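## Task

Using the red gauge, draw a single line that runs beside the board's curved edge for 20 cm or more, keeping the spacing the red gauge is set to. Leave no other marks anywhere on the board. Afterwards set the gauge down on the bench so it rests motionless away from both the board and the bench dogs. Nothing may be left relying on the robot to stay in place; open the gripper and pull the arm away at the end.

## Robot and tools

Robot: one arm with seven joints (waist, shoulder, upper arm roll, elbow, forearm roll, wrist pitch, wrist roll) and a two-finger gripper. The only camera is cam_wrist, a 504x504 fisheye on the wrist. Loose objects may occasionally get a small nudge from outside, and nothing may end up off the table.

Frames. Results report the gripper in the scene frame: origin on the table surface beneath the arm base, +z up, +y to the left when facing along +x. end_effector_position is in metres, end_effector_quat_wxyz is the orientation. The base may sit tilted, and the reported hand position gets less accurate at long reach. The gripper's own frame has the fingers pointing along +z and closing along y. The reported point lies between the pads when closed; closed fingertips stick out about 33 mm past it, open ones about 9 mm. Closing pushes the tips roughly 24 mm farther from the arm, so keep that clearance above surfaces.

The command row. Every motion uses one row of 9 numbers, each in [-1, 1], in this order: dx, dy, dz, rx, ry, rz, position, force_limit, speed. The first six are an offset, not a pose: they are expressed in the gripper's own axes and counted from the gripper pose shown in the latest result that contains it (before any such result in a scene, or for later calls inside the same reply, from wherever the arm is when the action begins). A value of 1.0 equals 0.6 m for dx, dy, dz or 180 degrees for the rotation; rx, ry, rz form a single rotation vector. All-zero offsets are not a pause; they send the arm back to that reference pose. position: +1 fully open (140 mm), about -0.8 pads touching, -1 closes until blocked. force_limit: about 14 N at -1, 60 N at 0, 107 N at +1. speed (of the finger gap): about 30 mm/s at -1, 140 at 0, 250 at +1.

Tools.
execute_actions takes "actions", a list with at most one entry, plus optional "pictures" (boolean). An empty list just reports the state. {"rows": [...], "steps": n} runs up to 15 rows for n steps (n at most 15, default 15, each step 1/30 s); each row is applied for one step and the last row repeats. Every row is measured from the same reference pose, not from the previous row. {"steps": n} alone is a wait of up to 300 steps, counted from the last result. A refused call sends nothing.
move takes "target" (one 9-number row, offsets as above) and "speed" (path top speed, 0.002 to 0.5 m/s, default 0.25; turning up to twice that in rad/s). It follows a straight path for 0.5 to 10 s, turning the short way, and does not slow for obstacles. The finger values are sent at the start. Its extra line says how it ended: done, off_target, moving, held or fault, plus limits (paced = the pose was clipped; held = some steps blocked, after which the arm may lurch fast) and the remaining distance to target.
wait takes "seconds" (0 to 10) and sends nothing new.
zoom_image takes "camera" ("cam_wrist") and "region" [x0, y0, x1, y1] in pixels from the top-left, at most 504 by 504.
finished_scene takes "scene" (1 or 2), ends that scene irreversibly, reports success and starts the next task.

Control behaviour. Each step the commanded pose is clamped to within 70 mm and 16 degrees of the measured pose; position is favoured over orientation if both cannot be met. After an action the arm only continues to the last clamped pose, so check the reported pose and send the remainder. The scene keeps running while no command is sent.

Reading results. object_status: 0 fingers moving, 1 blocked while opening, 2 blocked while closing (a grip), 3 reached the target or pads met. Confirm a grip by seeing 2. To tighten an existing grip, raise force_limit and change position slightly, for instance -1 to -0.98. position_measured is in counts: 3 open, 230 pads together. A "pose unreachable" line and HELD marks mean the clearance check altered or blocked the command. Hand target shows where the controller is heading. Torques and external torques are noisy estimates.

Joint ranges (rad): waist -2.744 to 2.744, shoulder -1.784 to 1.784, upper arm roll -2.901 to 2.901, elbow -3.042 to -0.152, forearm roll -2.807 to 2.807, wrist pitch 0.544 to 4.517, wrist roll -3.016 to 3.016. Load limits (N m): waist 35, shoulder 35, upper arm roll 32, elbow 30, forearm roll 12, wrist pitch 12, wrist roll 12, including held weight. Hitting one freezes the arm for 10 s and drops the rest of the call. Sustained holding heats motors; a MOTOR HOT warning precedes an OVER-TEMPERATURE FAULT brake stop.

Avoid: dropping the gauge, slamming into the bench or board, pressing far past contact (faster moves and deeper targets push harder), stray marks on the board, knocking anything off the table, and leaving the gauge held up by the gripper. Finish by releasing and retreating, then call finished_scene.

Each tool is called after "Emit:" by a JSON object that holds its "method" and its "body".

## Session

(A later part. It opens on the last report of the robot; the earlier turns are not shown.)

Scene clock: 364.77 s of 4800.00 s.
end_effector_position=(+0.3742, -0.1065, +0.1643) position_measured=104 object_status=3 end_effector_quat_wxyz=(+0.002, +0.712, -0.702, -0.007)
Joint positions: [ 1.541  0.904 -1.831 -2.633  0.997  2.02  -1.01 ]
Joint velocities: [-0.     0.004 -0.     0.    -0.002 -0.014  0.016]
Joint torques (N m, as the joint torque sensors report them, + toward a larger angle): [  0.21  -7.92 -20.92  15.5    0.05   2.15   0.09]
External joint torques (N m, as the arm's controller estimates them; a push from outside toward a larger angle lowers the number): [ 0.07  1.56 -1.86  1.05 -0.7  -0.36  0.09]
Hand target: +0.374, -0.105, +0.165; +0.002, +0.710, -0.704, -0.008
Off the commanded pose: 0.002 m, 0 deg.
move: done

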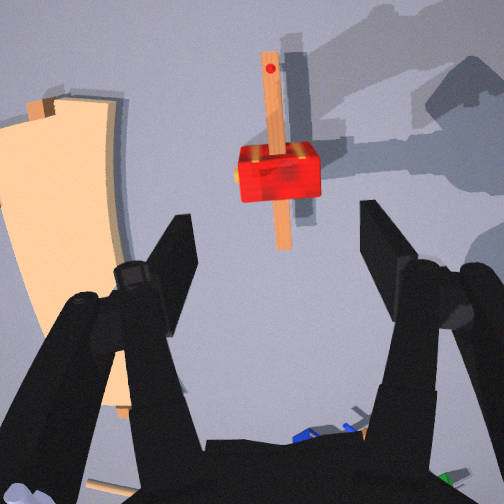

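Emit:
{"method": "move", "body": {"target": [0,-0.12,0,0,0,0.497,0.2,0.5,0], "speed": 0.3}}

Emit:
{"method": "move", "body": {"target": [0,0,0.08,0,0.25,0,0.0,0.5,0], "speed": 0.2}}

Scene clock: 387.23 s of 4800.00 s.
end_effector_position=(+0.4451, -0.1050, +0.1632) position_measured=104 object_status=3 end_effector_quat_wxyz=(-0.007, -0.020, +1.000, +0.001)
Joint positions: [ 1.279  1.3   -1.713 -2.387  1.267  1.669  0.467]
Joint velocities: [-0.    -0.    -0.001  0.001  0.001 -0.     0.032]
Joint torques (N m, as the joint torque sensors report them, + toward a larger angle): [ -1.08 -19.57 -28.     8.87   1.19   2.18   0.15]
External joint torques (N m, as the arm's controller estimates them; a push from outside toward a larger angle lowers the number): [-1.26  0.42 -0.66  1.38  0.43 -0.27  0.15]
Hand target: +0.446, -0.104, +0.163; -0.007, -0.013, +1.000, +0.002
Off the commanded pose: 0.001 m, 1 deg.
After step 90, 15.83 s passed at rest.
move: done

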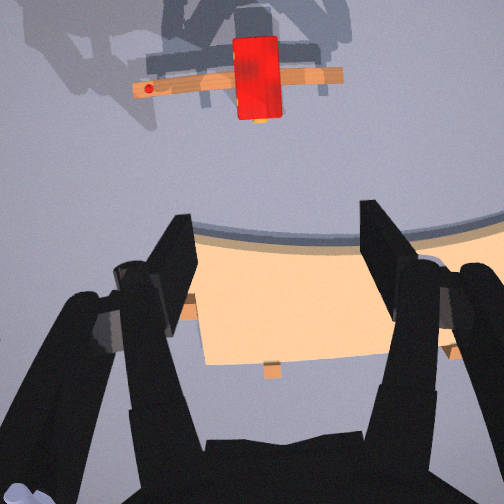

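Scene clock: 389.87 s of 4800.00 s.
end_effector_position=(+0.4443, -0.1038, +0.1092) position_measured=129 object_status=3 end_effector_quat_wxyz=(-0.389, -0.028, +0.921, -0.009)
Joint positions: [ 0.709  1.435 -1.38  -1.488  0.848  1.174  0.74 ]
Joint velocities: [-0.     0.003  0.002  0.002 -0.    -0.012  0.019]
Joint torques (N m, as the joint torque sensors report them, + toward a larger angle): [ -1.32 -39.9  -30.14   5.93  -1.42   0.09   0.17]
External joint torques (N m, as the arm's controller estimates them; a push from outside toward a larger angle lowers the number): [-1.74  1.49 -1.97  1.61 -0.44 -0.44  0.15]
Hand target: +0.443, -0.104, +0.110; -0.391, -0.023, +0.920, -0.011
Off the commanded pose: 0.006 m, 1 deg.
move: off_target

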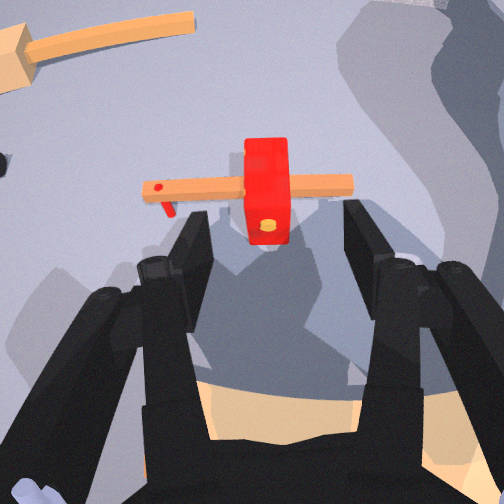

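Emit:
{"method": "move", "body": {"target": [-0.027,-0.007,0.072,0,0,0,0.0,0.5,0], "speed": 0.08}}

Scene clock: 403.07 s of 4800.00 s.
end_effector_position=(+0.4243, -0.1081, +0.0693) position_measured=129 object_status=3 end_effector_quat_wxyz=(-0.390, -0.025, +0.920, -0.010)
Joint positions: [ 0.743  1.477 -1.339 -1.57   0.886  1.245  0.73 ]
Joint velocities: [ 0.001 -0.001 -0.    -0.001  0.001  0.013 -0.007]
Joint torques (N m, as the joint torque sensors report them, + toward a larger angle): [  0.46 -39.16 -28.98   1.51  -0.29   1.02  -0.29]
External joint torques (N m, as the arm's controller estimates them; a push from outside toward a larger angle lowers the number): [ 0.14  0.68 -0.26 -1.8   0.7   0.49 -0.31]
Hand target: +0.425, -0.108, +0.068; -0.388, -0.029, +0.921, -0.009
Off the commanded pose: 0.002 m, 0 deg.
After step 90, 9.17 s passed at rest.
move: done

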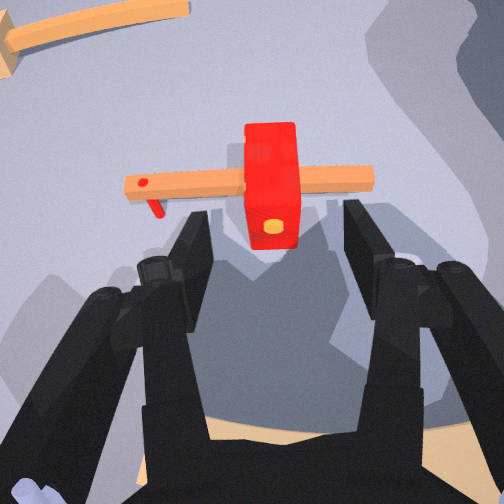

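Emit:
{"method": "move", "body": {"target": [-0.018,0,0.035,0,0,0,0.0,0.5,0], "speed": 0.05}}

Scene clock: 427.07 s of 4800.00 s.
end_effector_position=(+0.4164, -0.1077, +0.0486) position_measured=129 object_status=3 end_effector_quat_wxyz=(-0.392, -0.026, +0.920, -0.010)
Joint positions: [ 0.753  1.501 -1.316 -1.593  0.91   1.273  0.728]
Joint velocities: [ 0.001  0.001 -0.    -0.002  0.007  0.008 -0.   ]
Joint torques (N m, as the joint torque sensors report them, + toward a larger angle): [  0.58 -37.71 -29.42   1.25  -0.33   1.1    0.  ]
External joint torques (N m, as the arm's controller estimates them; a push from outside toward a larger angle lowers the number): [ 0.4   1.46 -0.78 -1.46  0.66  0.57 -0.02]
Hand target: +0.417, -0.108, +0.047; -0.390, -0.025, +0.920, -0.010
Off the commanded pose: 0.002 m, 0 deg.
After step 90, 20.20 s passed at rest.
move: done

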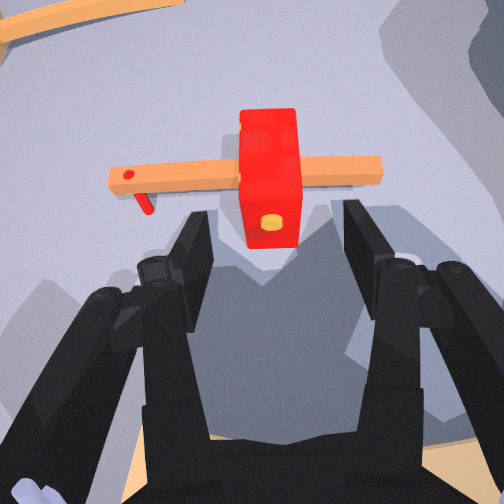

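Emit:
{"method": "move", "body": {"target": [-0.005,-0.003,0.033,0,0,0,0.0,0.5,0], "speed": 0.03}}

Emit:
{"method": "move", "body": {"target": [0,0,0,0,0,0,-1,0.5,-0.5], "speed": 0.03}}

Scene clock: 435.27 s of 4800.00 s.
end_effector_position=(+0.4042, -0.1096, +0.0345) position_measured=129 object_status=3 end_effector_quat_wxyz=(-0.393, -0.023, +0.919, -0.010)
Joint positions: [ 0.772  1.513 -1.297 -1.636  0.923  1.303  0.723]
Joint velocities: [-0.     0.001  0.    -0.004 -0.     0.011 -0.006]
Joint torques (N m, as the joint torque sensors report them, + toward a larger angle): [  0.53 -37.35 -28.81   0.65  -0.25   0.91  -0.23]
External joint torques (N m, as the arm's controller estimates them; a push from outside toward a larger angle lowers the number): [ 0.41  0.98  0.04 -1.63  0.75  0.37 -0.25]
Hand target: +0.404, -0.110, +0.033; -0.392, -0.026, +0.920, -0.010
Off the commanded pose: 0.002 m, 0 deg.
After step 90, 4.23 s passed at rest.
move: done

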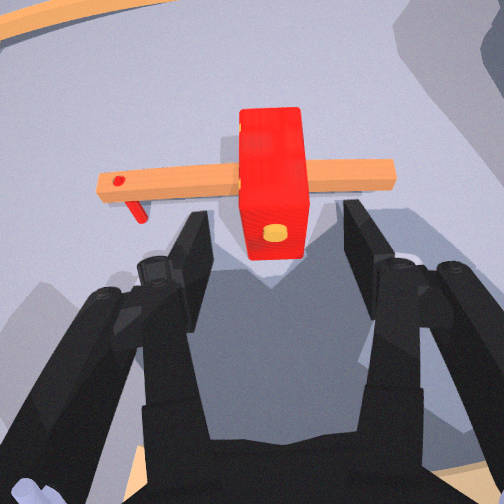

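Scene clock: 435.97 s of 4800.00 s.
end_effector_position=(+0.4043, -0.1097, +0.0346) position_measured=194 object_status=2 end_effector_quat_wxyz=(-0.393, -0.023, +0.919, -0.010)
Joint positions: [ 0.772  1.513 -1.297 -1.636  0.923  1.303  0.723]
Joint velocities: [-0.     0.001 -0.     0.001  0.    -0.001 -0.001]
Joint torques (N m, as the joint torque sensors report them, + toward a larger angle): [ -0.4  -37.78 -29.82   2.44  -0.89   0.5   -0.05]
External joint torques (N m, as the arm's controller estimates them; a push from outside toward a larger angle lowers the number): [-0.68  0.49 -1.07  0.09  0.09 -0.03 -0.07]
Hand target: +0.404, -0.110, +0.034; -0.393, -0.023, +0.919, -0.010
Off the commanded pose: 0.000 m, 0 deg.
move: done

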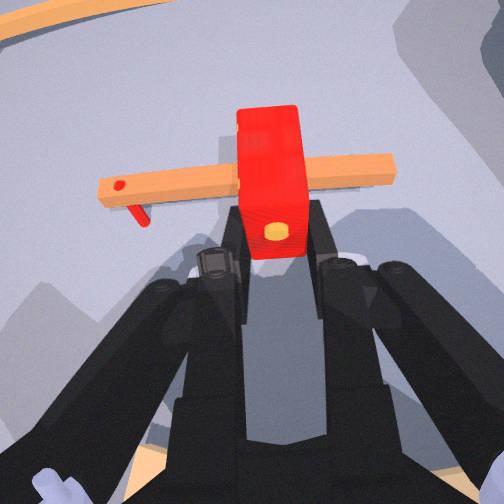

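Emit:
{"method": "move", "body": {"target": [0.11,0,-0.11,0,0,0,-1,0.5,-0.5], "speed": 0.1}}

Emit:
{"method": "move", "body": {"target": [0,0,0,0,-0.5,0,-1,0.5,-0.5], "speed": 0.25}}

Scene clock: 443.30 s of 4800.00 s.
end_effector_position=(+0.4091, -0.1126, +0.1270) position_measured=194 object_status=2 end_effector_quat_wxyz=(-0.390, -0.020, +0.920, -0.013)
Joint positions: [ 0.795  1.397 -1.403 -1.656  0.797  1.218  0.687]
Joint velocities: [-0.    -0.002 -0.    -0.    -0.009 -0.004 -0.005]
Joint torques (N m, as the joint torque sensors report them, + toward a larger angle): [  0.33 -38.38 -29.95   3.41  -1.83   0.05  -0.38]
External joint torques (N m, as the arm's controller estimates them; a push from outside toward a larger angle lowers the number): [ 0.04 -0.7  -0.74 -1.1  -0.73 -0.57 -0.4 ]
Hand target: +0.407, -0.112, +0.128; -0.393, -0.022, +0.919, -0.010
Off the commanded pose: 0.004 m, 1 deg.
After step 90, 2.93 s passed at rest.
move: off_target

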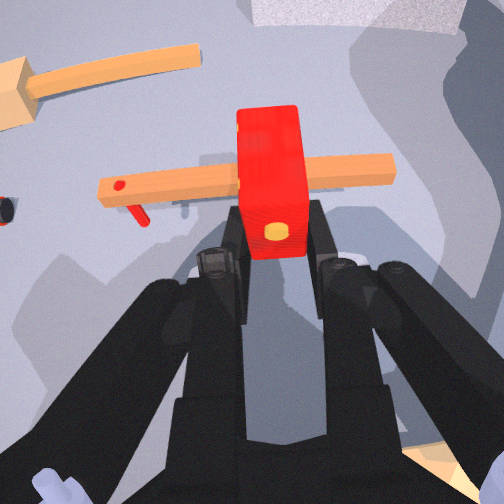

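Scene clock: 448.03 s of 4800.00 s.
end_effector_position=(+0.4075, -0.1109, +0.1295) position_measured=194 object_status=2 end_effector_quat_wxyz=(+0.371, -0.004, +0.928, +0.017)
Joint positions: [ 1.626  0.921 -1.665 -3.039  2.328  2.134 -0.332]
Joint velocities: [ 0.003 -0.03  -0.012  0.     0.006  0.026 -0.059]
Joint torques (N m, as the joint torque sensors report them, + toward a larger angle): [  0.82  -8.23 -15.31   6.16   1.64   1.73  -0.44]
External joint torques (N m, as the arm's controller estimates them; a push from outside toward a larger angle lowers the number): [ 0.71 -0.75 -1.91 -1.42  0.82  0.54 -0.42]
Hand target: +0.406, -0.113, +0.130; +0.372, -0.010, +0.928, +0.011
Off the commanded pose: 0.003 m, 3 deg.
joint sent to its limit — the command would take joint 4 (elbow) past its lower limit, so that joint was sent only as far as its limit.
move: off_target

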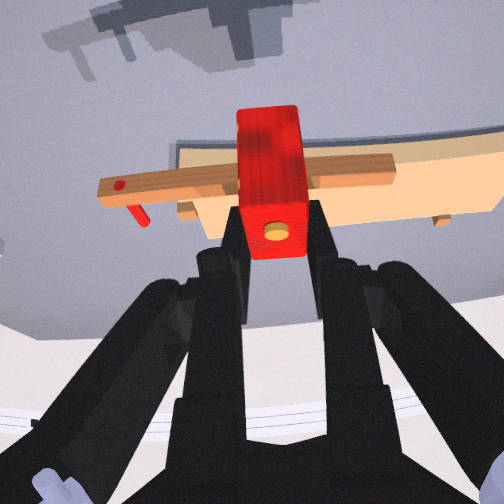

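Emit:
{"method": "move", "body": {"target": [0.033,-0.217,0.083,0,0,0,-1,0.5,-0.5], "speed": 0.1}}

Emit:
{"method": "move", "body": {"target": [0.0115,0,0.012,0,0,0,-1,0.5,-0.5], "speed": 0.02}}

Scene clock: 457.60 s of 4800.00 s.
end_effector_position=(+0.4264, -0.2408, +0.0719) position_measured=194 object_status=2 end_effector_quat_wxyz=(+0.364, +0.002, +0.931, +0.015)
Joint positions: [ 0.797  0.985 -1.348 -2.743  2.262  1.851 -0.583]
Joint velocities: [-0.     0.007  0.002  0.003  0.    -0.017 -0.02 ]
Joint torques (N m, as the joint torque sensors report them, + toward a larger angle): [ -1.33 -15.16 -19.31   7.29   0.96   0.39  -0.32]
External joint torques (N m, as the arm's controller estimates them; a push from outside toward a larger angle lowers the number): [-1.48  0.79 -0.02  1.83 -0.43 -0.49 -0.3 ]
Hand target: +0.428, -0.239, +0.072; +0.365, -0.005, +0.931, +0.016
Off the commanded pose: 0.006 m, 1 deg.
After step 90, 4.63 s passed at rest.
move: off_target

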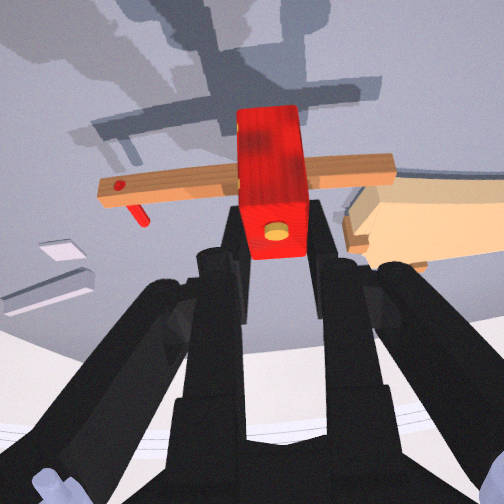

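Scene clock: 458.33 s of 4800.00 s.
end_effector_position=(+0.4277, -0.2424, +0.0672) position_measured=194 object_status=2 end_effector_quat_wxyz=(+0.369, +0.009, +0.929, +0.016)
Joint positions: [ 0.776  0.992 -1.323 -2.738  2.29   1.841 -0.587]
Joint velocities: [-0.001  0.019  0.003 -0.001  0.017 -0.018 -0.   ]
Joint torques (N m, as the joint torque sensors report them, + toward a larger angle): [ -1.54 -14.2  -12.3    6.66   1.09   1.7   -0.49]
External joint torques (N m, as the arm's controller estimates them; a push from outside toward a larger angle lowers the number): [-1.63  2.23  7.14  1.71 -0.31  0.83 -0.48]
Hand target: +0.426, -0.240, +0.062; +0.364, +0.002, +0.931, +0.015
Off the commanded pose: 0.006 m, 1 deg.
move: off_target

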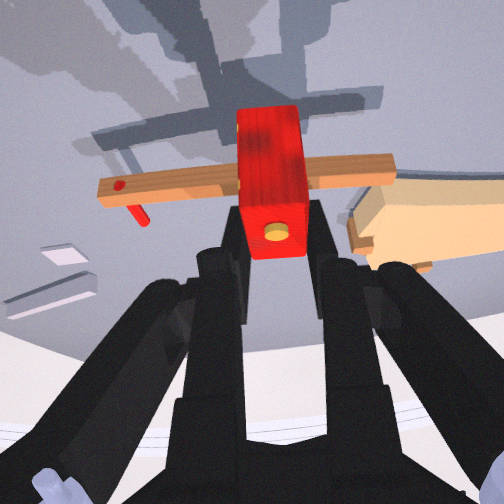

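Contact. Release and retract along the approach axis, then rotate back.

Emit:
{"method": "move", "body": {"target": [0,0,0,0,0,0,0.0,0.5,-0.3], "speed": 0.02}}

Emit:
{"method": "move", "body": {"target": [-0.08,0,-0.08,0,0,0,0.0,0.5,-0.3], "speed": 0.08}}

Emit:
{"method": "move", "body": {"target": [-0.085,0,0.085,0,0.49,0,0.0,0.5,-0.3], "speed": 0.25}}

Scene clock: 463.50 s of 4800.00 s.
end_effector_position=(+0.4280, -0.2428, +0.0675) position_measured=129 object_status=3 end_effector_quat_wxyz=(+0.370, +0.009, +0.929, +0.016)
Joint positions: [ 0.776  0.994 -1.323 -2.738  2.292  1.839 -0.587]
Joint velocities: [-0.     0.001  0.001  0.    -0.    -0.001  0.002]
Joint torques (N m, as the joint torque sensors report them, + toward a larger angle): [  0.02 -16.21 -19.95   4.86   1.16   0.95  -0.04]
External joint torques (N m, as the arm's controller estimates them; a push from outside toward a larger angle lowers the number): [-0.16  0.19 -0.57 -0.21 -0.24  0.13 -0.03]
Hand target: +0.428, -0.242, +0.067; +0.369, +0.009, +0.929, +0.016
Off the commanded pose: 0.001 m, 0 deg.
After step 90, 1.47 s passed at rest.
move: done

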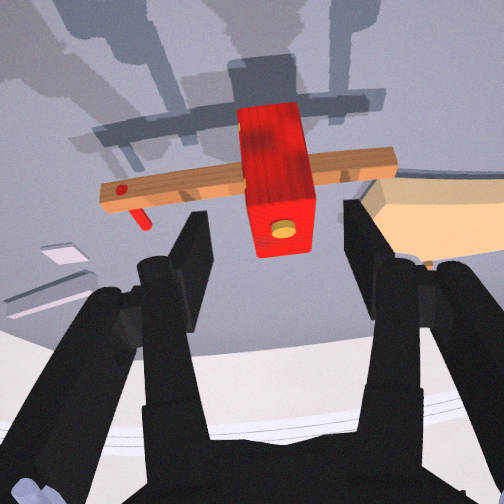

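Scene clock: 464.83 s of 4800.00 s.
end_effector_position=(+0.4320, -0.2455, +0.1372) position_measured=129 object_status=3 end_effector_quat_wxyz=(+0.374, +0.002, +0.927, +0.013)
Joint positions: [ 0.946  0.966 -1.586 -2.777  2.105  1.853 -0.484]
Joint velocities: [ 0.001 -0.    -0.001  0.001 -0.008  0.004  0.032]
Joint torques (N m, as the joint torque sensors report them, + toward a larger angle): [  0.58 -13.07 -20.82   7.24   0.88   1.52   0.08]
External joint torques (N m, as the arm's controller estimates them; a push from outside toward a larger angle lowers the number): [ 0.49 -0.84 -1.79 -1.83 -0.57  0.53  0.09]
Hand target: +0.430, -0.246, +0.137; +0.372, +0.009, +0.928, +0.015
Off the commanded pose: 0.003 m, 1 deg.
move: done

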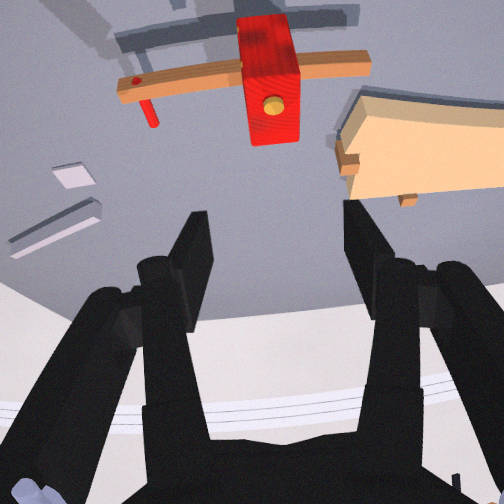

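Scene clock: 468.87 s of 4800.00 s.
end_effector_position=(+0.5089, -0.2432, +0.1327) position_measured=129 object_status=3 end_effector_quat_wxyz=(-0.372, -0.020, +0.928, +0.000)
Joint positions: [ 0.169  1.463 -1.375 -0.873  0.851  1.065  0.775]
Joint velocities: [-0.004  0.001  0.002  0.006  0.    -0.013  0.03 ]
Joint torques (N m, as the joint torque sensors report them, + toward a larger angle): [ -0.32 -50.48 -21.16   7.18  -0.17   0.24   0.24]
External joint torques (N m, as the arm's controller estimates them; a push from outside toward a larger angle lowers the number): [-0.55  1.9  -0.47  2.22  0.73 -0.33  0.22]
Hand target: +0.508, -0.241, +0.132; -0.374, -0.014, +0.927, +0.000
Off the commanded pose: 0.006 m, 2 deg.
move: off_target

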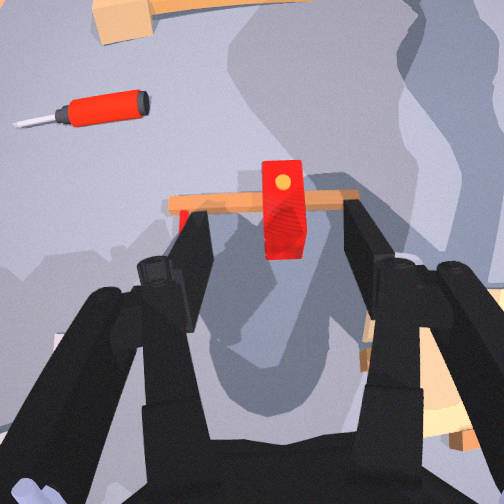

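Emit:
{"method": "move", "body": {"target": [-0.048,0.013,0.075,0,0,0,0.0,0.5,-0.3], "speed": 0.08}}

Scene clock: 475.17 s of 4800.00 s.
end_effector_position=(+0.4973, -0.2341, +0.0826) position_measured=129 object_status=3 end_effector_quat_wxyz=(-0.374, -0.017, +0.927, -0.001)
Joint positions: [ 0.246  1.516 -1.351 -1.002  0.88   1.154  0.772]
Joint velocities: [ 0.    -0.001  0.    -0.001  0.002  0.012 -0.004]
Joint torques (N m, as the joint torque sensors report them, + toward a larger angle): [  0.56 -49.94 -23.06   3.37  -0.12   1.    -0.23]
External joint torques (N m, as the arm's controller estimates them; a push from outside toward a larger angle lowers the number): [ 0.34  0.71 -0.22 -1.05  0.76  0.43 -0.25]
Hand target: +0.498, -0.234, +0.081; -0.372, -0.021, +0.928, -0.000
Off the commanded pose: 0.003 m, 0 deg.
After step 90, 2.17 s passed at rest.
move: done

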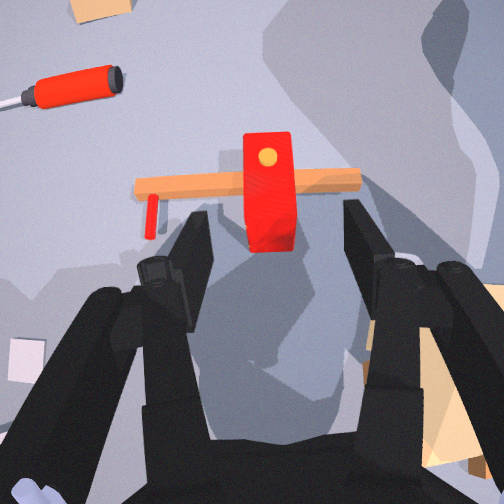

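Emit:
{"method": "move", "body": {"target": [0,-0.005,0.055,0,0,0,0.0,0.5,-0.3], "speed": 0.04}}

Emit:
{"method": "move", "body": {"target": [0,0,0,0,0,0,-1,0.5,-0.5], "speed": 0.03}}

Scene clock: 480.07 s of 4800.00 s.
end_effector_position=(+0.4738, -0.2373, +0.0612) position_measured=129 object_status=3 end_effector_quat_wxyz=(-0.376, -0.012, +0.927, -0.003)
Joint positions: [ 0.325  1.534 -1.342 -1.162  0.882  1.227  0.728]
Joint velocities: [ 0.003 -0.001  0.001 -0.005  0.     0.018 -0.019]
Joint torques (N m, as the joint torque sensors report them, + toward a larger angle): [  0.93 -47.07 -25.11   2.91  -0.39   0.98  -0.27]
External joint torques (N m, as the arm's controller estimates them; a push from outside toward a larger angle lowers the number): [ 0.28  1.06  0.18 -1.09  0.53  0.35 -0.29]
Hand target: +0.475, -0.237, +0.060; -0.374, -0.018, +0.927, -0.002
Off the commanded pose: 0.003 m, 1 deg.
After step 90, 0.73 s passed at rest.
move: done

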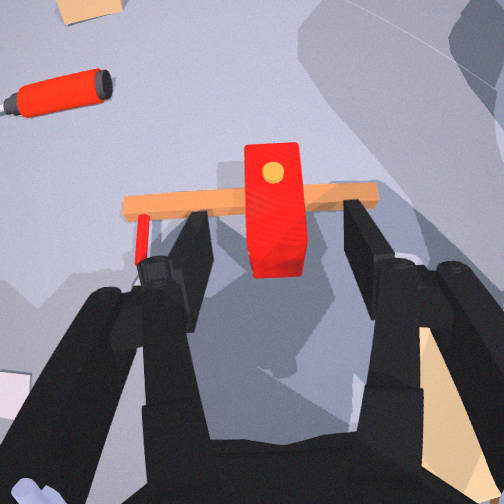

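Scene clock: 480.77 s of 4800.00 s.
end_effector_position=(+0.4739, -0.2376, +0.0616) position_measured=194 object_status=2 end_effector_quat_wxyz=(-0.376, -0.012, +0.927, -0.004)
Joint positions: [ 0.325  1.533 -1.343 -1.162  0.882  1.227  0.728]
Joint velocities: [-0.001 -0.001 -0.     0.    -0.001  0.    -0.002]
Joint torques (N m, as the joint torque sensors report them, + toward a larger angle): [ -0.29 -46.9  -26.07   4.2   -0.78   0.63  -0.06]
External joint torques (N m, as the arm's controller estimates them; a push from outside toward a larger angle lowers the number): [-0.61  1.   -0.86  0.4   0.17  0.   -0.08]
Hand target: +0.474, -0.237, +0.061; -0.376, -0.012, +0.927, -0.003
Off the commanded pose: 0.000 m, 0 deg.
move: done

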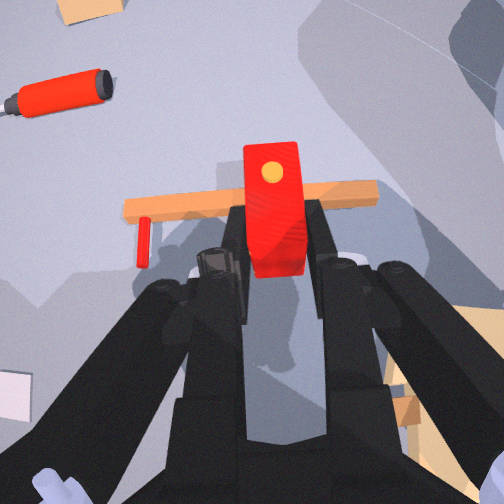

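Emit:
{"method": "move", "body": {"target": [0.128,-0.083,-0.061,0,0,0,-1,0.5,-0.5], "speed": 0.1}}

Emit:
{"method": "move", "body": {"target": [0,0,0,0,-0.5,0,-1,0.5,-0.5], "speed": 0.25}}

Scene clock: 489.63 s of 4800.00 s.
end_effector_position=(+0.4470, -0.2905, +0.1399) position_measured=194 object_status=2 end_effector_quat_wxyz=(-0.375, -0.007, +0.927, -0.007)
Joint positions: [ 0.305  1.442 -1.414 -1.247  0.771  1.213  0.6  ]
Joint velocities: [-0.     0.001  0.002 -0.001 -0.007  0.001 -0.031]
Joint torques (N m, as the joint torque sensors report them, + toward a larger angle): [ -0.2  -46.45 -27.93   2.97  -1.92   0.52  -0.39]
External joint torques (N m, as the arm's controller estimates them; a push from outside toward a larger angle lowers the number): [-0.34 -0.41 -1.24 -1.36 -0.74 -0.3  -0.41]
Hand target: +0.445, -0.290, +0.141; -0.377, -0.012, +0.926, -0.004
Off the commanded pose: 0.003 m, 1 deg.
After step 90, 4.43 s passed at rest.
move: done

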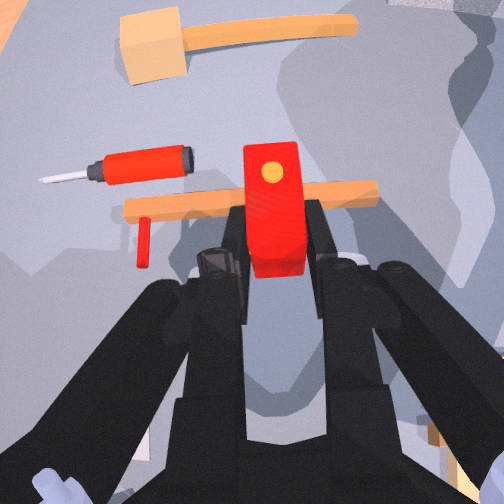

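Scene clock: 493.77 s of 4800.00 s.
end_effector_position=(+0.4427, -0.2919, +0.1416) position_measured=194 object_status=2 end_effector_quat_wxyz=(+0.385, +0.007, +0.923, +0.005)
Joint positions: [ 0.771  1.005 -1.54  -2.68   2.109  1.787 -0.502]
Joint velocities: [-0.     0.     0.001 -0.     0.002 -0.004 -0.031]
Joint torques (N m, as the joint torque sensors report them, + toward a larger angle): [ -0.88 -14.01 -21.54   7.39   2.51   0.35  -0.27]
External joint torques (N m, as the arm's controller estimates them; a push from outside toward a larger angle lowers the number): [-1.09  0.75 -0.47 -1.49  0.89 -0.55 -0.25]
Hand target: +0.442, -0.292, +0.141; +0.386, +0.003, +0.923, +0.003
Off the commanded pose: 0.005 m, 2 deg.
move: off_target

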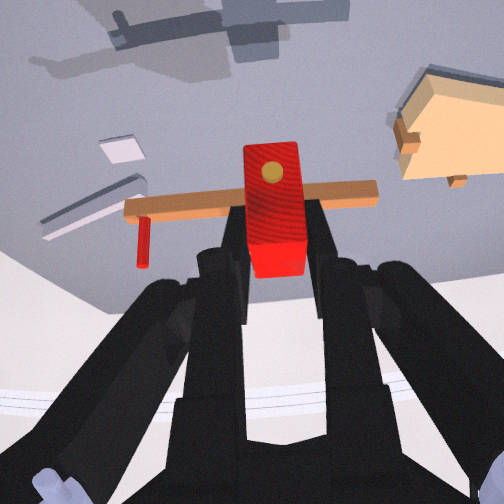

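Emit:
{"method": "move", "body": {"target": [0.069,0,0.068,0,-0.004,0,-1,0.5,-0.5], "speed": 0.06}}

Emit:
{"method": "move", "body": {"target": [0.009,0,0.009,0,0,0,-1,0.5,-0.5], "speed": 0.01}}

Scene clock: 499.30 s of 4800.00 s.
end_effector_position=(+0.4397, -0.2905, +0.0815) position_measured=194 object_status=2 end_effector_quat_wxyz=(+0.386, +0.014, +0.922, +0.008)
Joint positions: [ 0.643  1.035 -1.336 -2.652  2.262  1.777 -0.587]
Joint velocities: [-0.005  0.006  0.003  0.001  0.019 -0.011 -0.031]
Joint torques (N m, as the joint torque sensors report them, + toward a larger angle): [ -1.22 -17.33 -21.58   7.18   2.5    0.15  -0.38]
External joint torques (N m, as the arm's controller estimates them; a push from outside toward a larger angle lowers the number): [-1.32  0.77 -0.18  1.53  0.93 -0.62 -0.36]
Hand target: +0.442, -0.290, +0.082; +0.389, +0.007, +0.921, +0.006
Off the commanded pose: 0.004 m, 1 deg.
After step 90, 1.27 s passed at rest.
move: off_target

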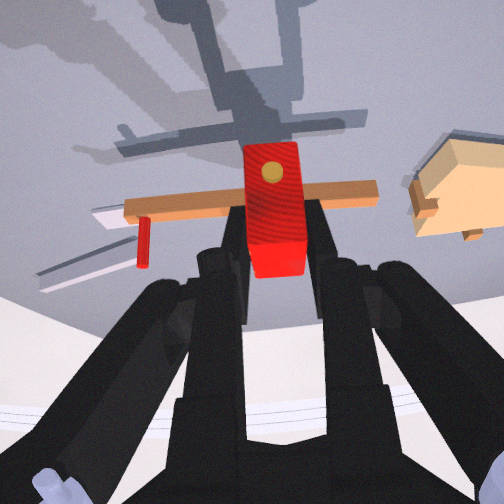

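Scene clock: 500.30 s of 4800.00 s.
end_effector_position=(+0.4381, -0.2895, +0.0732) position_measured=194 object_status=2 end_effector_quat_wxyz=(+0.384, +0.017, +0.923, +0.009)
Joint positions: [ 0.628  1.041 -1.312 -2.649  2.277  1.777 -0.591]
Joint velocities: [-0.002  0.001  0.002 -0.     0.005 -0.    -0.004]
Joint torques (N m, as the joint torque sensors report them, + toward a larger angle): [ -1.19 -17.99 -22.15   7.06   2.47   0.56  -0.37]
External joint torques (N m, as the arm's controller estimates them; a push from outside toward a larger angle lowers the number): [-1.34  0.43 -0.88  1.81  0.92 -0.2  -0.35]
Hand target: +0.440, -0.290, +0.074; +0.386, +0.014, +0.922, +0.008
Off the commanded pose: 0.002 m, 0 deg.
move: done

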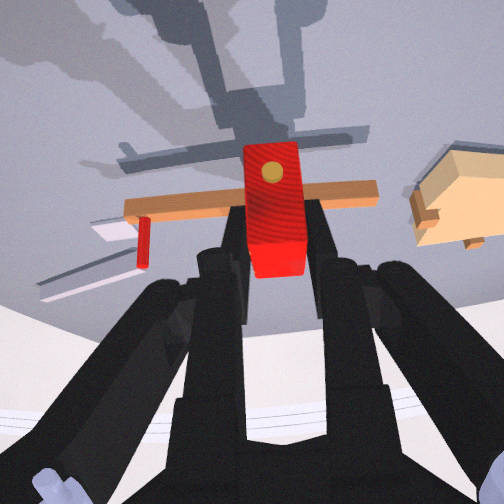

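Emit:
{"method": "move", "body": {"target": [0.007,0,0.007,0,0,0,-1,0.5,-0.5], "speed": 0.01}}

Emit:
{"method": "move", "body": {"target": [0.007,0,0.007,0,0,0,-1,0.5,-0.5], "speed": 0.01}}

Scene clock: 504.80 s of 4800.00 s.
end_effector_position=(+0.4367, -0.2886, +0.0670) position_measured=194 object_status=2 end_effector_quat_wxyz=(+0.383, +0.020, +0.924, +0.011)
Joint positions: [ 0.618  1.045 -1.294 -2.647  2.288  1.777 -0.594]
Joint velocities: [ 0.001  0.001  0.001 -0.     0.006 -0.    -0.003]
Joint torques (N m, as the joint torque sensors report them, + toward a larger angle): [ -1.42 -17.51 -21.48   6.56   2.3    0.63  -0.37]
External joint torques (N m, as the arm's controller estimates them; a push from outside toward a larger angle lowers the number): [-1.67  1.18 -0.29  1.59  0.77 -0.11 -0.36]
Hand target: +0.438, -0.289, +0.067; +0.384, +0.017, +0.923, +0.009
Off the commanded pose: 0.002 m, 0 deg.
After step 90, 0.67 s passed at rest.
move: done

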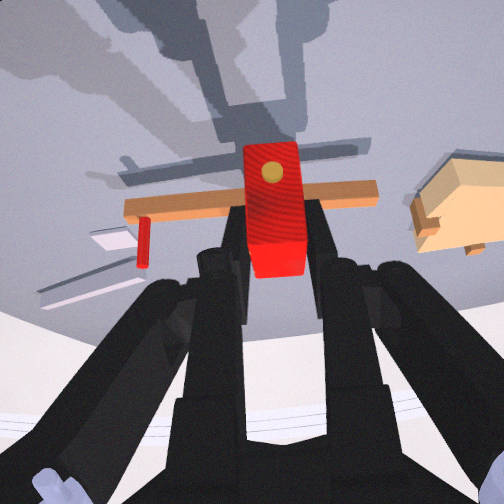

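Scene clock: 505.60 s of 4800.00 s.
end_effector_position=(+0.4385, -0.2902, +0.0666) position_measured=194 object_status=2 end_effector_quat_wxyz=(+0.388, +0.024, +0.921, +0.011)
Joint positions: [ 0.609  1.049 -1.285 -2.645  2.305  1.768 -0.594]
Joint velocities: [ 0.001  0.015  0.002  0.001  0.01  -0.013  0.001]
Joint torques (N m, as the joint torque sensors report them, + toward a larger angle): [ -1.24 -14.81 -15.4    6.25   1.14   1.62  -0.33]
External joint torques (N m, as the arm's controller estimates them; a push from outside toward a larger angle lowers the number): [-1.49  4.02  5.83  1.43 -0.42  0.89 -0.31]
Hand target: +0.437, -0.288, +0.061; +0.383, +0.020, +0.924, +0.011
Off the commanded pose: 0.006 m, 1 deg.
move: off_target

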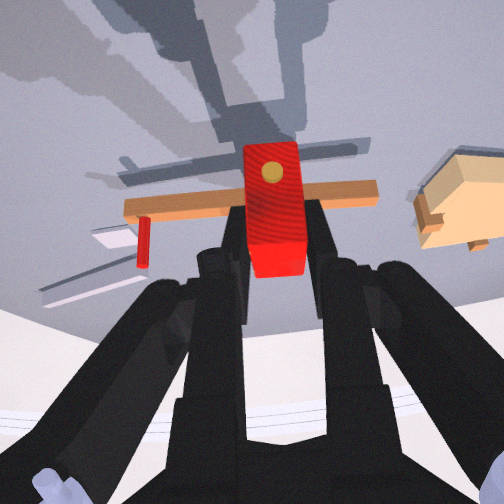

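Emit:
{"method": "move", "body": {"target": [0,0,0,0,0,0,0.0,0.5,-0.3], "speed": 0.02}}

Emit:
{"method": "move", "body": {"target": [-0.06,0,-0.09,0,0,0,0.2,0.5,-0.3], "speed": 0.08}}

Emit:
{"method": "move", "body": {"target": [-0.06,0,0.04,0,0.253,0,0.2,0.5,-0.3], "speed": 0.25}}

Emit:
{"method": "move", "body": {"target": [0,0,0,0,0,-0.5,0.2,0.5,-0.3], "speed": 0.3}}

Scene clock: 512.33 s of 4800.00 s.
end_effector_position=(+0.4387, -0.2904, +0.0667) position_measured=129 object_status=3 end_effector_quat_wxyz=(+0.389, +0.023, +0.921, +0.011)
Joint positions: [ 0.609  1.05  -1.285 -2.645  2.306  1.766 -0.594]
Joint velocities: [ 0.001  0.     0.     0.001 -0.001  0.001 -0.   ]
Joint torques (N m, as the joint torque sensors report them, + toward a larger angle): [ -0.06 -18.68 -22.15   4.72   1.46   0.78  -0.08]
External joint torques (N m, as the arm's controller estimates them; a push from outside toward a larger angle lowers the number): [-0.31  0.17 -0.88 -0.14 -0.1   0.08 -0.07]
Hand target: +0.439, -0.290, +0.067; +0.388, +0.024, +0.921, +0.011
Off the commanded pose: 0.000 m, 0 deg.
After step 90, 3.03 s passed at rest.
move: done

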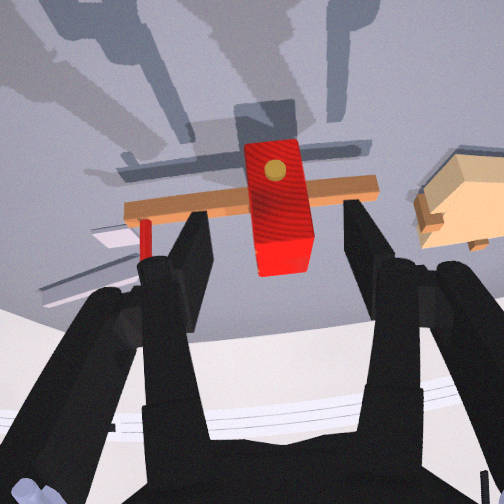

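Scene clock: 513.57 s of 4800.00 s.
end_effector_position=(+0.4261, -0.2939, +0.1313) position_measured=104 object_status=3 end_effector_quat_wxyz=(+0.391, +0.019, +0.920, +0.007)
Joint positions: [ 0.735  0.995 -1.517 -2.711  2.135  1.762 -0.541]
Joint velocities: [ 0.002 -0.008 -0.002 -0.002 -0.015 -0.001  0.017]
Joint torques (N m, as the joint torque sensors report them, + toward a larger angle): [  0.38 -14.8  -22.47   6.47   0.97   0.9    0.13]
External joint torques (N m, as the arm's controller estimates them; a push from outside toward a larger angle lowers the number): [ 0.15 -0.24 -2.07 -1.91 -0.65  0.11  0.15]
Hand target: +0.425, -0.293, +0.131; +0.390, +0.024, +0.921, +0.010
Off the commanded pose: 0.002 m, 1 deg.
move: done

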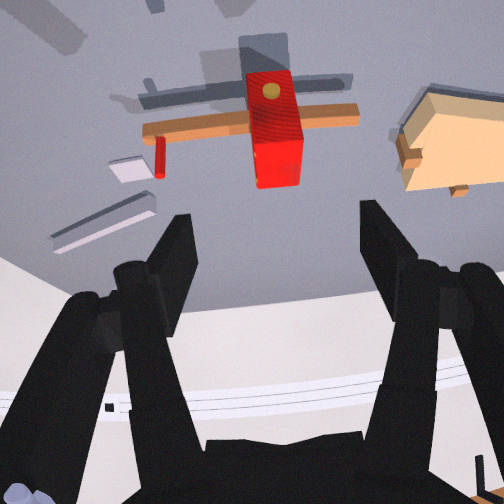

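Scene clock: 516.07 s of 4800.00 s.
end_effector_position=(+0.4729, -0.2959, +0.1448) position_measured=104 object_status=3 end_effector_quat_wxyz=(+0.012, +0.005, +1.000, +0.005)
Joint positions: [ 0.696  1.249 -1.573 -2.094  1.313  1.73   0.248]
Joint velocities: [ 0.     0.     0.    -0.002 -0.    -0.004  0.031]
Joint torques (N m, as the joint torque sensors report them, + toward a larger angle): [ -1.16 -25.97 -30.2    9.55   0.24   2.17   0.22]
External joint torques (N m, as the arm's controller estimates them; a push from outside toward a larger angle lowers the number): [-1.38  1.   -0.46  2.02 -0.58 -0.29  0.23]
Hand target: +0.472, -0.295, +0.144; +0.010, +0.011, +1.000, +0.007
Off the commanded pose: 0.006 m, 2 deg.
move: off_target

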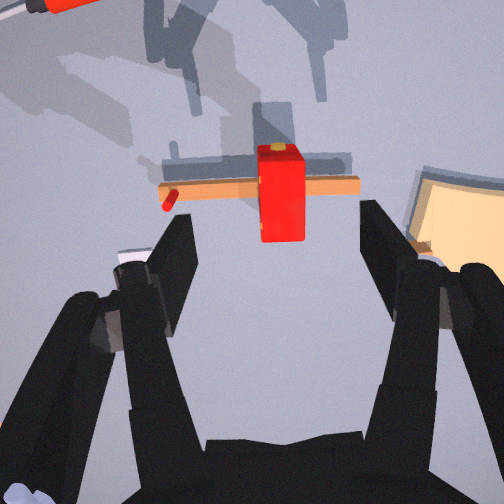

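Scene clock: 519.70 s of 4800.00 s.
end_effector_position=(+0.4738, -0.2959, +0.1446) position_measured=104 object_status=3 end_effector_quat_wxyz=(-0.014, +0.698, -0.716, +0.004)
Joint positions: [ 0.674  0.939 -1.437 -2.113  1.086  1.981 -1.226]
Joint velocities: [ 0.001  0.001  0.001  0.     0.     0.001 -0.031]
Joint torques (N m, as the joint torque sensors report them, + toward a larger angle): [ -1.09 -25.52 -25.64  11.71   0.47   3.07  -0.41]
External joint torques (N m, as the arm's controller estimates them; a push from outside toward a larger angle lowers the number): [-1.42 -0.3  -0.58 -1.82 -0.36  0.55 -0.41]
Hand target: +0.472, -0.297, +0.144; -0.013, +0.702, -0.712, +0.004
Off the commanded pose: 0.001 m, 1 deg.
move: done

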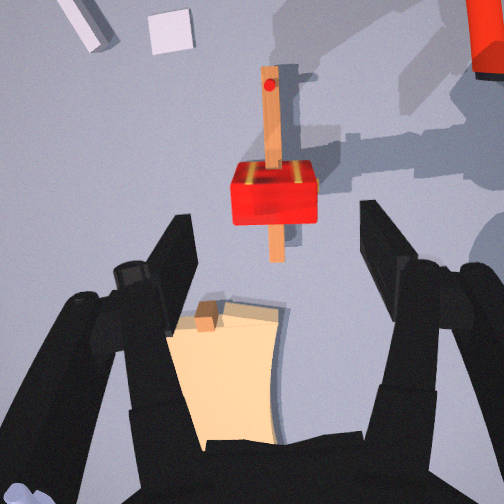

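Emit:
{"method": "move", "body": {"target": [-0.007,-0.003,0.135,-0.008,0.0046,0.018,0.2,0.5,-0.3], "speed": 0.08}}

Scene clock: 531.97 s of 4800.00 s.
end_effector_position=(+0.4760, -0.2875, +0.0635) position_measured=104 object_status=3 end_effector_quat_wxyz=(+0.000, +0.681, -0.732, -0.003)
Joint positions: [ 0.611  1.054 -1.278 -2.098  1.217  2.057 -1.201]
Joint velocities: [-0.     0.005 -0.     0.002  0.012  0.002  0.012]
Joint torques (N m, as the joint torque sensors report them, + toward a larger angle): [ -0.99 -27.03 -26.99  12.07   1.51   3.14   0.21]
External joint torques (N m, as the arm's controller estimates them; a push from outside toward a larger angle lowers the number): [-1.24  2.18 -0.76  1.71  0.76  0.63  0.21]
Hand target: +0.478, -0.289, +0.064; +0.000, +0.678, -0.735, +0.000
Off the commanded pose: 0.004 m, 1 deg.
After step 90, 7.83 s passed at rest.
move: off_target

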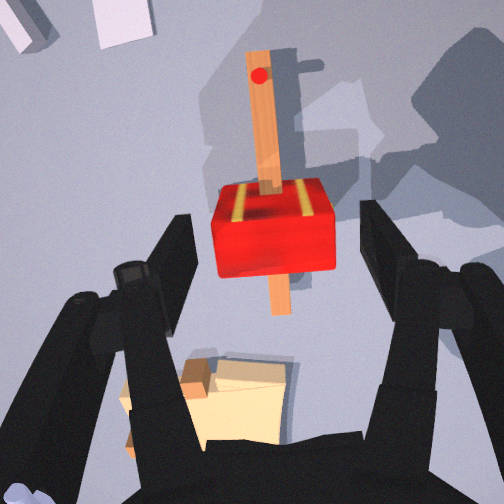

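Emit:
{"method": "move", "body": {"target": [0,0,0,0,0,0,-1,1,-0.5], "speed": 0.03}}

Emit:
{"method": "move", "body": {"target": [0,0.05,-0.12,0,0,0,-1,1,-0.5], "speed": 0.1}}

Scene clock: 538.33 s of 4800.00 s.
end_effector_position=(+0.4764, -0.2880, +0.0639) position_measured=156 object_status=2 end_effector_quat_wxyz=(-0.000, +0.680, -0.733, -0.002)
Joint positions: [ 0.611  1.054 -1.278 -2.098  1.218  2.057 -1.198]
Joint velocities: [-0.001  0.001  0.     0.     0.    -0.001 -0.   ]
Joint torques (N m, as the joint torque sensors report them, + toward a larger angle): [ -0.23 -28.79 -26.85  10.16   0.47   2.51  -0.24]
External joint torques (N m, as the arm's controller estimates them; a push from outside toward a larger angle lowers the number): [-0.51  0.34 -0.69 -0.18 -0.27  0.01 -0.24]
Hand target: +0.476, -0.287, +0.064; +0.000, +0.681, -0.732, -0.003
Off the commanded pose: 0.001 m, 0 deg.
After step 90, 2.67 s passed at rest.
move: done

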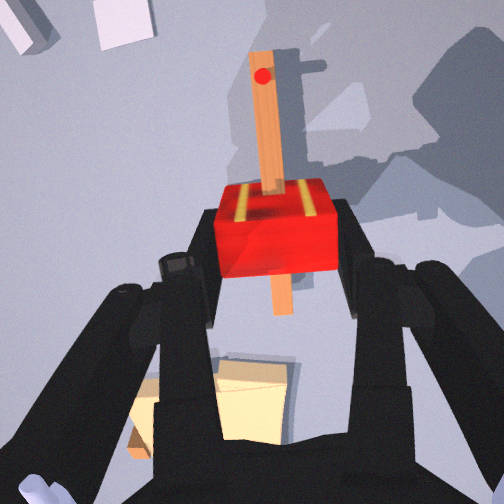

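Scene clock: 539.60 s of 4800.00 s.
end_effector_position=(+0.4485, -0.2885, +0.1363) position_measured=156 object_status=2 end_effector_quat_wxyz=(-0.000, +0.680, -0.734, +0.001)
Joint positions: [ 0.734  0.964 -1.466 -2.189  1.098  1.989 -1.198]
Joint velocities: [ 0.002  0.    -0.002 -0.002 -0.003 -0.006  0.   ]
Joint torques (N m, as the joint torque sensors report them, + toward a larger angle): [  0.54 -24.23 -27.85  10.86   0.21   2.3   -0.09]
External joint torques (N m, as the arm's controller estimates them; a push from outside toward a larger angle lowers the number): [ 0.4  -0.75 -2.58 -1.72 -0.57 -0.24 -0.09]
Hand target: +0.447, -0.288, +0.137; -0.001, +0.679, -0.734, -0.002
Off the commanded pose: 0.003 m, 0 deg.
move: done

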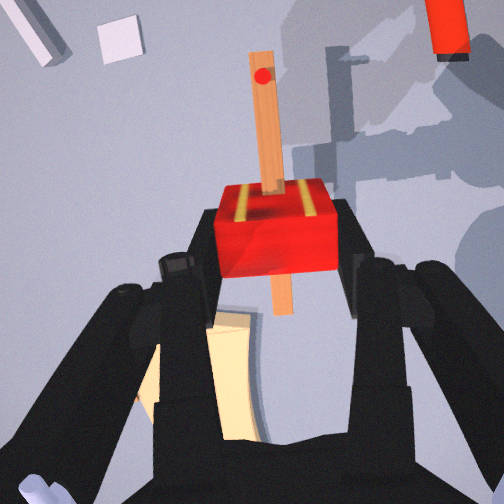

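Emit:
{"method": "move", "body": {"target": [-0.647,-0.011,0.04,0,0,-0.597,-1,1,-0.5], "speed": 0.25}}

Scene clock: 553.43 s of 4800.00 s.
end_effector_position=(+0.4853, +0.1008, +0.1208) position_measured=156 object_status=2 end_effector_quat_wxyz=(-0.005, +0.994, +0.105, +0.008)
Joint positions: [ 1.533  0.569 -1.353 -2.369  0.82   2.336 -2.146]
Joint velocities: [-0.001  0.     0.     0.    -0.002  0.006 -0.028]
Joint torques (N m, as the joint torque sensors report them, + toward a larger angle): [ -1.19 -18.33 -15.    17.53  -0.09   3.08  -0.31]
External joint torques (N m, as the arm's controller estimates them; a push from outside toward a larger angle lowers the number): [-1.38 -0.89  0.29  0.5  -0.75  0.55 -0.31]
Hand target: +0.487, +0.101, +0.122; -0.004, +0.994, +0.113, +0.010
Off the commanded pose: 0.009 m, 1 deg.
After step 90, 6.40 s passed at rest.
move: off_target

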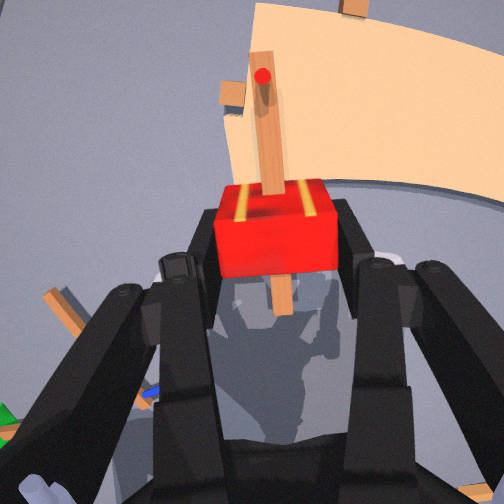

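Emit:
{"method": "move", "body": {"target": [0,0.02,0.046,-0.0027,-0.0054,0,-1,1,-0.5], "speed": 0.05}}

Emit:
{"method": "move", "body": {"target": [0,0,0.008,0,0,0,-1,1,-0.5], "speed": 0.008}}

Emit:
{"method": "move", "body": {"target": [0,0,0.006,0,0,0,-1,1,-0.5], "speed": 0.008}}

Scene clock: 562.13 s of 4800.00 s.
end_effector_position=(+0.4845, +0.0887, +0.0915) position_measured=156 object_status=2 end_effector_quat_wxyz=(+0.001, +0.995, +0.102, -0.004)
Joint positions: [ 1.411  0.606 -1.233 -2.353  0.857  2.36  -2.178]
Joint velocities: [-0.009 -0.     0.01   0.001  0.     0.013 -0.014]
Joint torques (N m, as the joint torque sensors report them, + toward a larger angle): [ -1.14 -21.24 -14.87  16.83   1.21   3.17  -0.2 ]
External joint torques (N m, as the arm's controller estimates them; a push from outside toward a larger angle lowers the number): [-1.34 -0.21  0.92  0.93  0.59  0.68 -0.2 ]
Hand target: +0.488, +0.089, +0.092; +0.001, +0.994, +0.106, -0.001
Off the commanded pose: 0.004 m, 1 deg.
After step 90, 4.77 s passed at rest.
move: off_target

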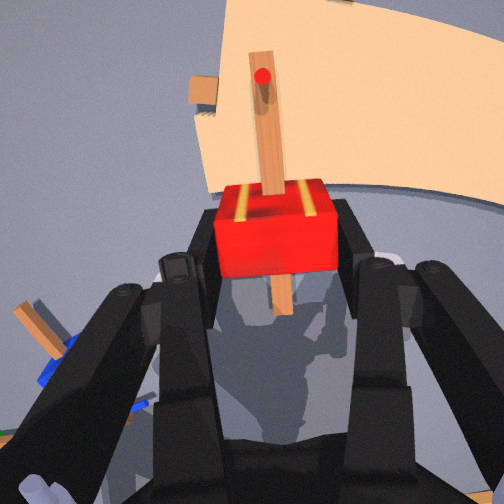

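Scene clock: 562.97 s of 4800.00 s.
end_effector_position=(+0.4829, +0.0893, +0.0867) position_measured=156 object_status=2 end_effector_quat_wxyz=(+0.000, +0.995, +0.100, -0.006)
Joint positions: [ 1.397  0.608 -1.215 -2.353  0.863  2.365 -2.178]
Joint velocities: [-0.005  0.001  0.005  0.     0.     0.006  0.   ]
Joint torques (N m, as the joint torque sensors report them, + toward a larger angle): [ -1.81 -20.93 -15.47  15.79   1.28   3.14  -0.31]
External joint torques (N m, as the arm's controller estimates them; a push from outside toward a larger angle lowers the number): [-1.97  0.51  0.27  0.04  0.66  0.66 -0.31]
Hand target: +0.484, +0.089, +0.087; +0.001, +0.995, +0.102, -0.004
Off the commanded pose: 0.002 m, 0 deg.
move: done

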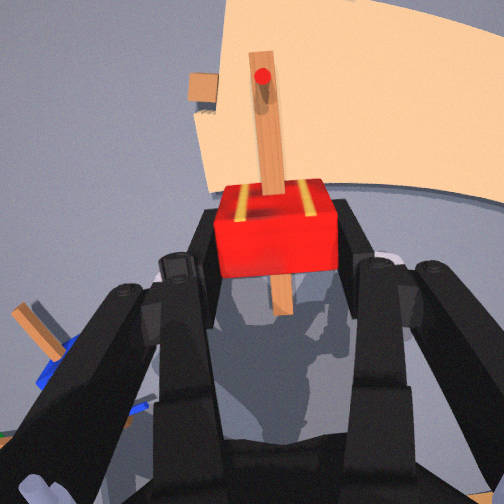

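Scene clock: 563.67 s of 4800.00 s.
end_effector_position=(+0.4813, +0.0898, +0.0831) position_measured=156 object_status=2 end_effector_quat_wxyz=(-0.000, +0.995, +0.100, -0.008)
Joint positions: [ 1.387  0.61  -1.202 -2.353  0.867  2.367 -2.178]
Joint velocities: [-0.005 -0.001  0.004  0.     0.001  0.005  0.   ]
Joint torques (N m, as the joint torque sensors report them, + toward a larger angle): [ -0.72 -21.06 -15.78  15.45   1.3    3.15  -0.29]
External joint torques (N m, as the arm's controller estimates them; a push from outside toward a larger angle lowers the number): [-0.9   0.73 -0.1  -0.16  0.69  0.69 -0.29]
Hand target: +0.483, +0.089, +0.083; +0.000, +0.995, +0.100, -0.006
Off the commanded pose: 0.002 m, 0 deg.
move: done

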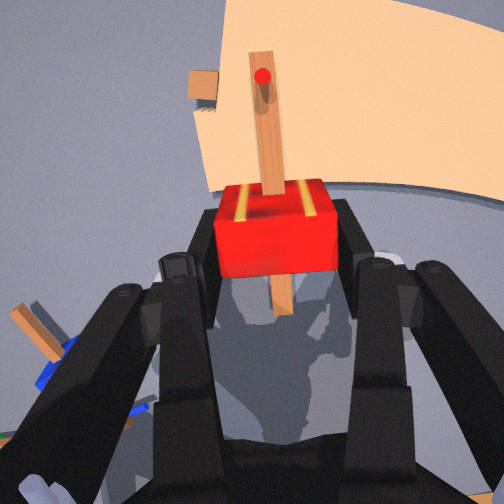

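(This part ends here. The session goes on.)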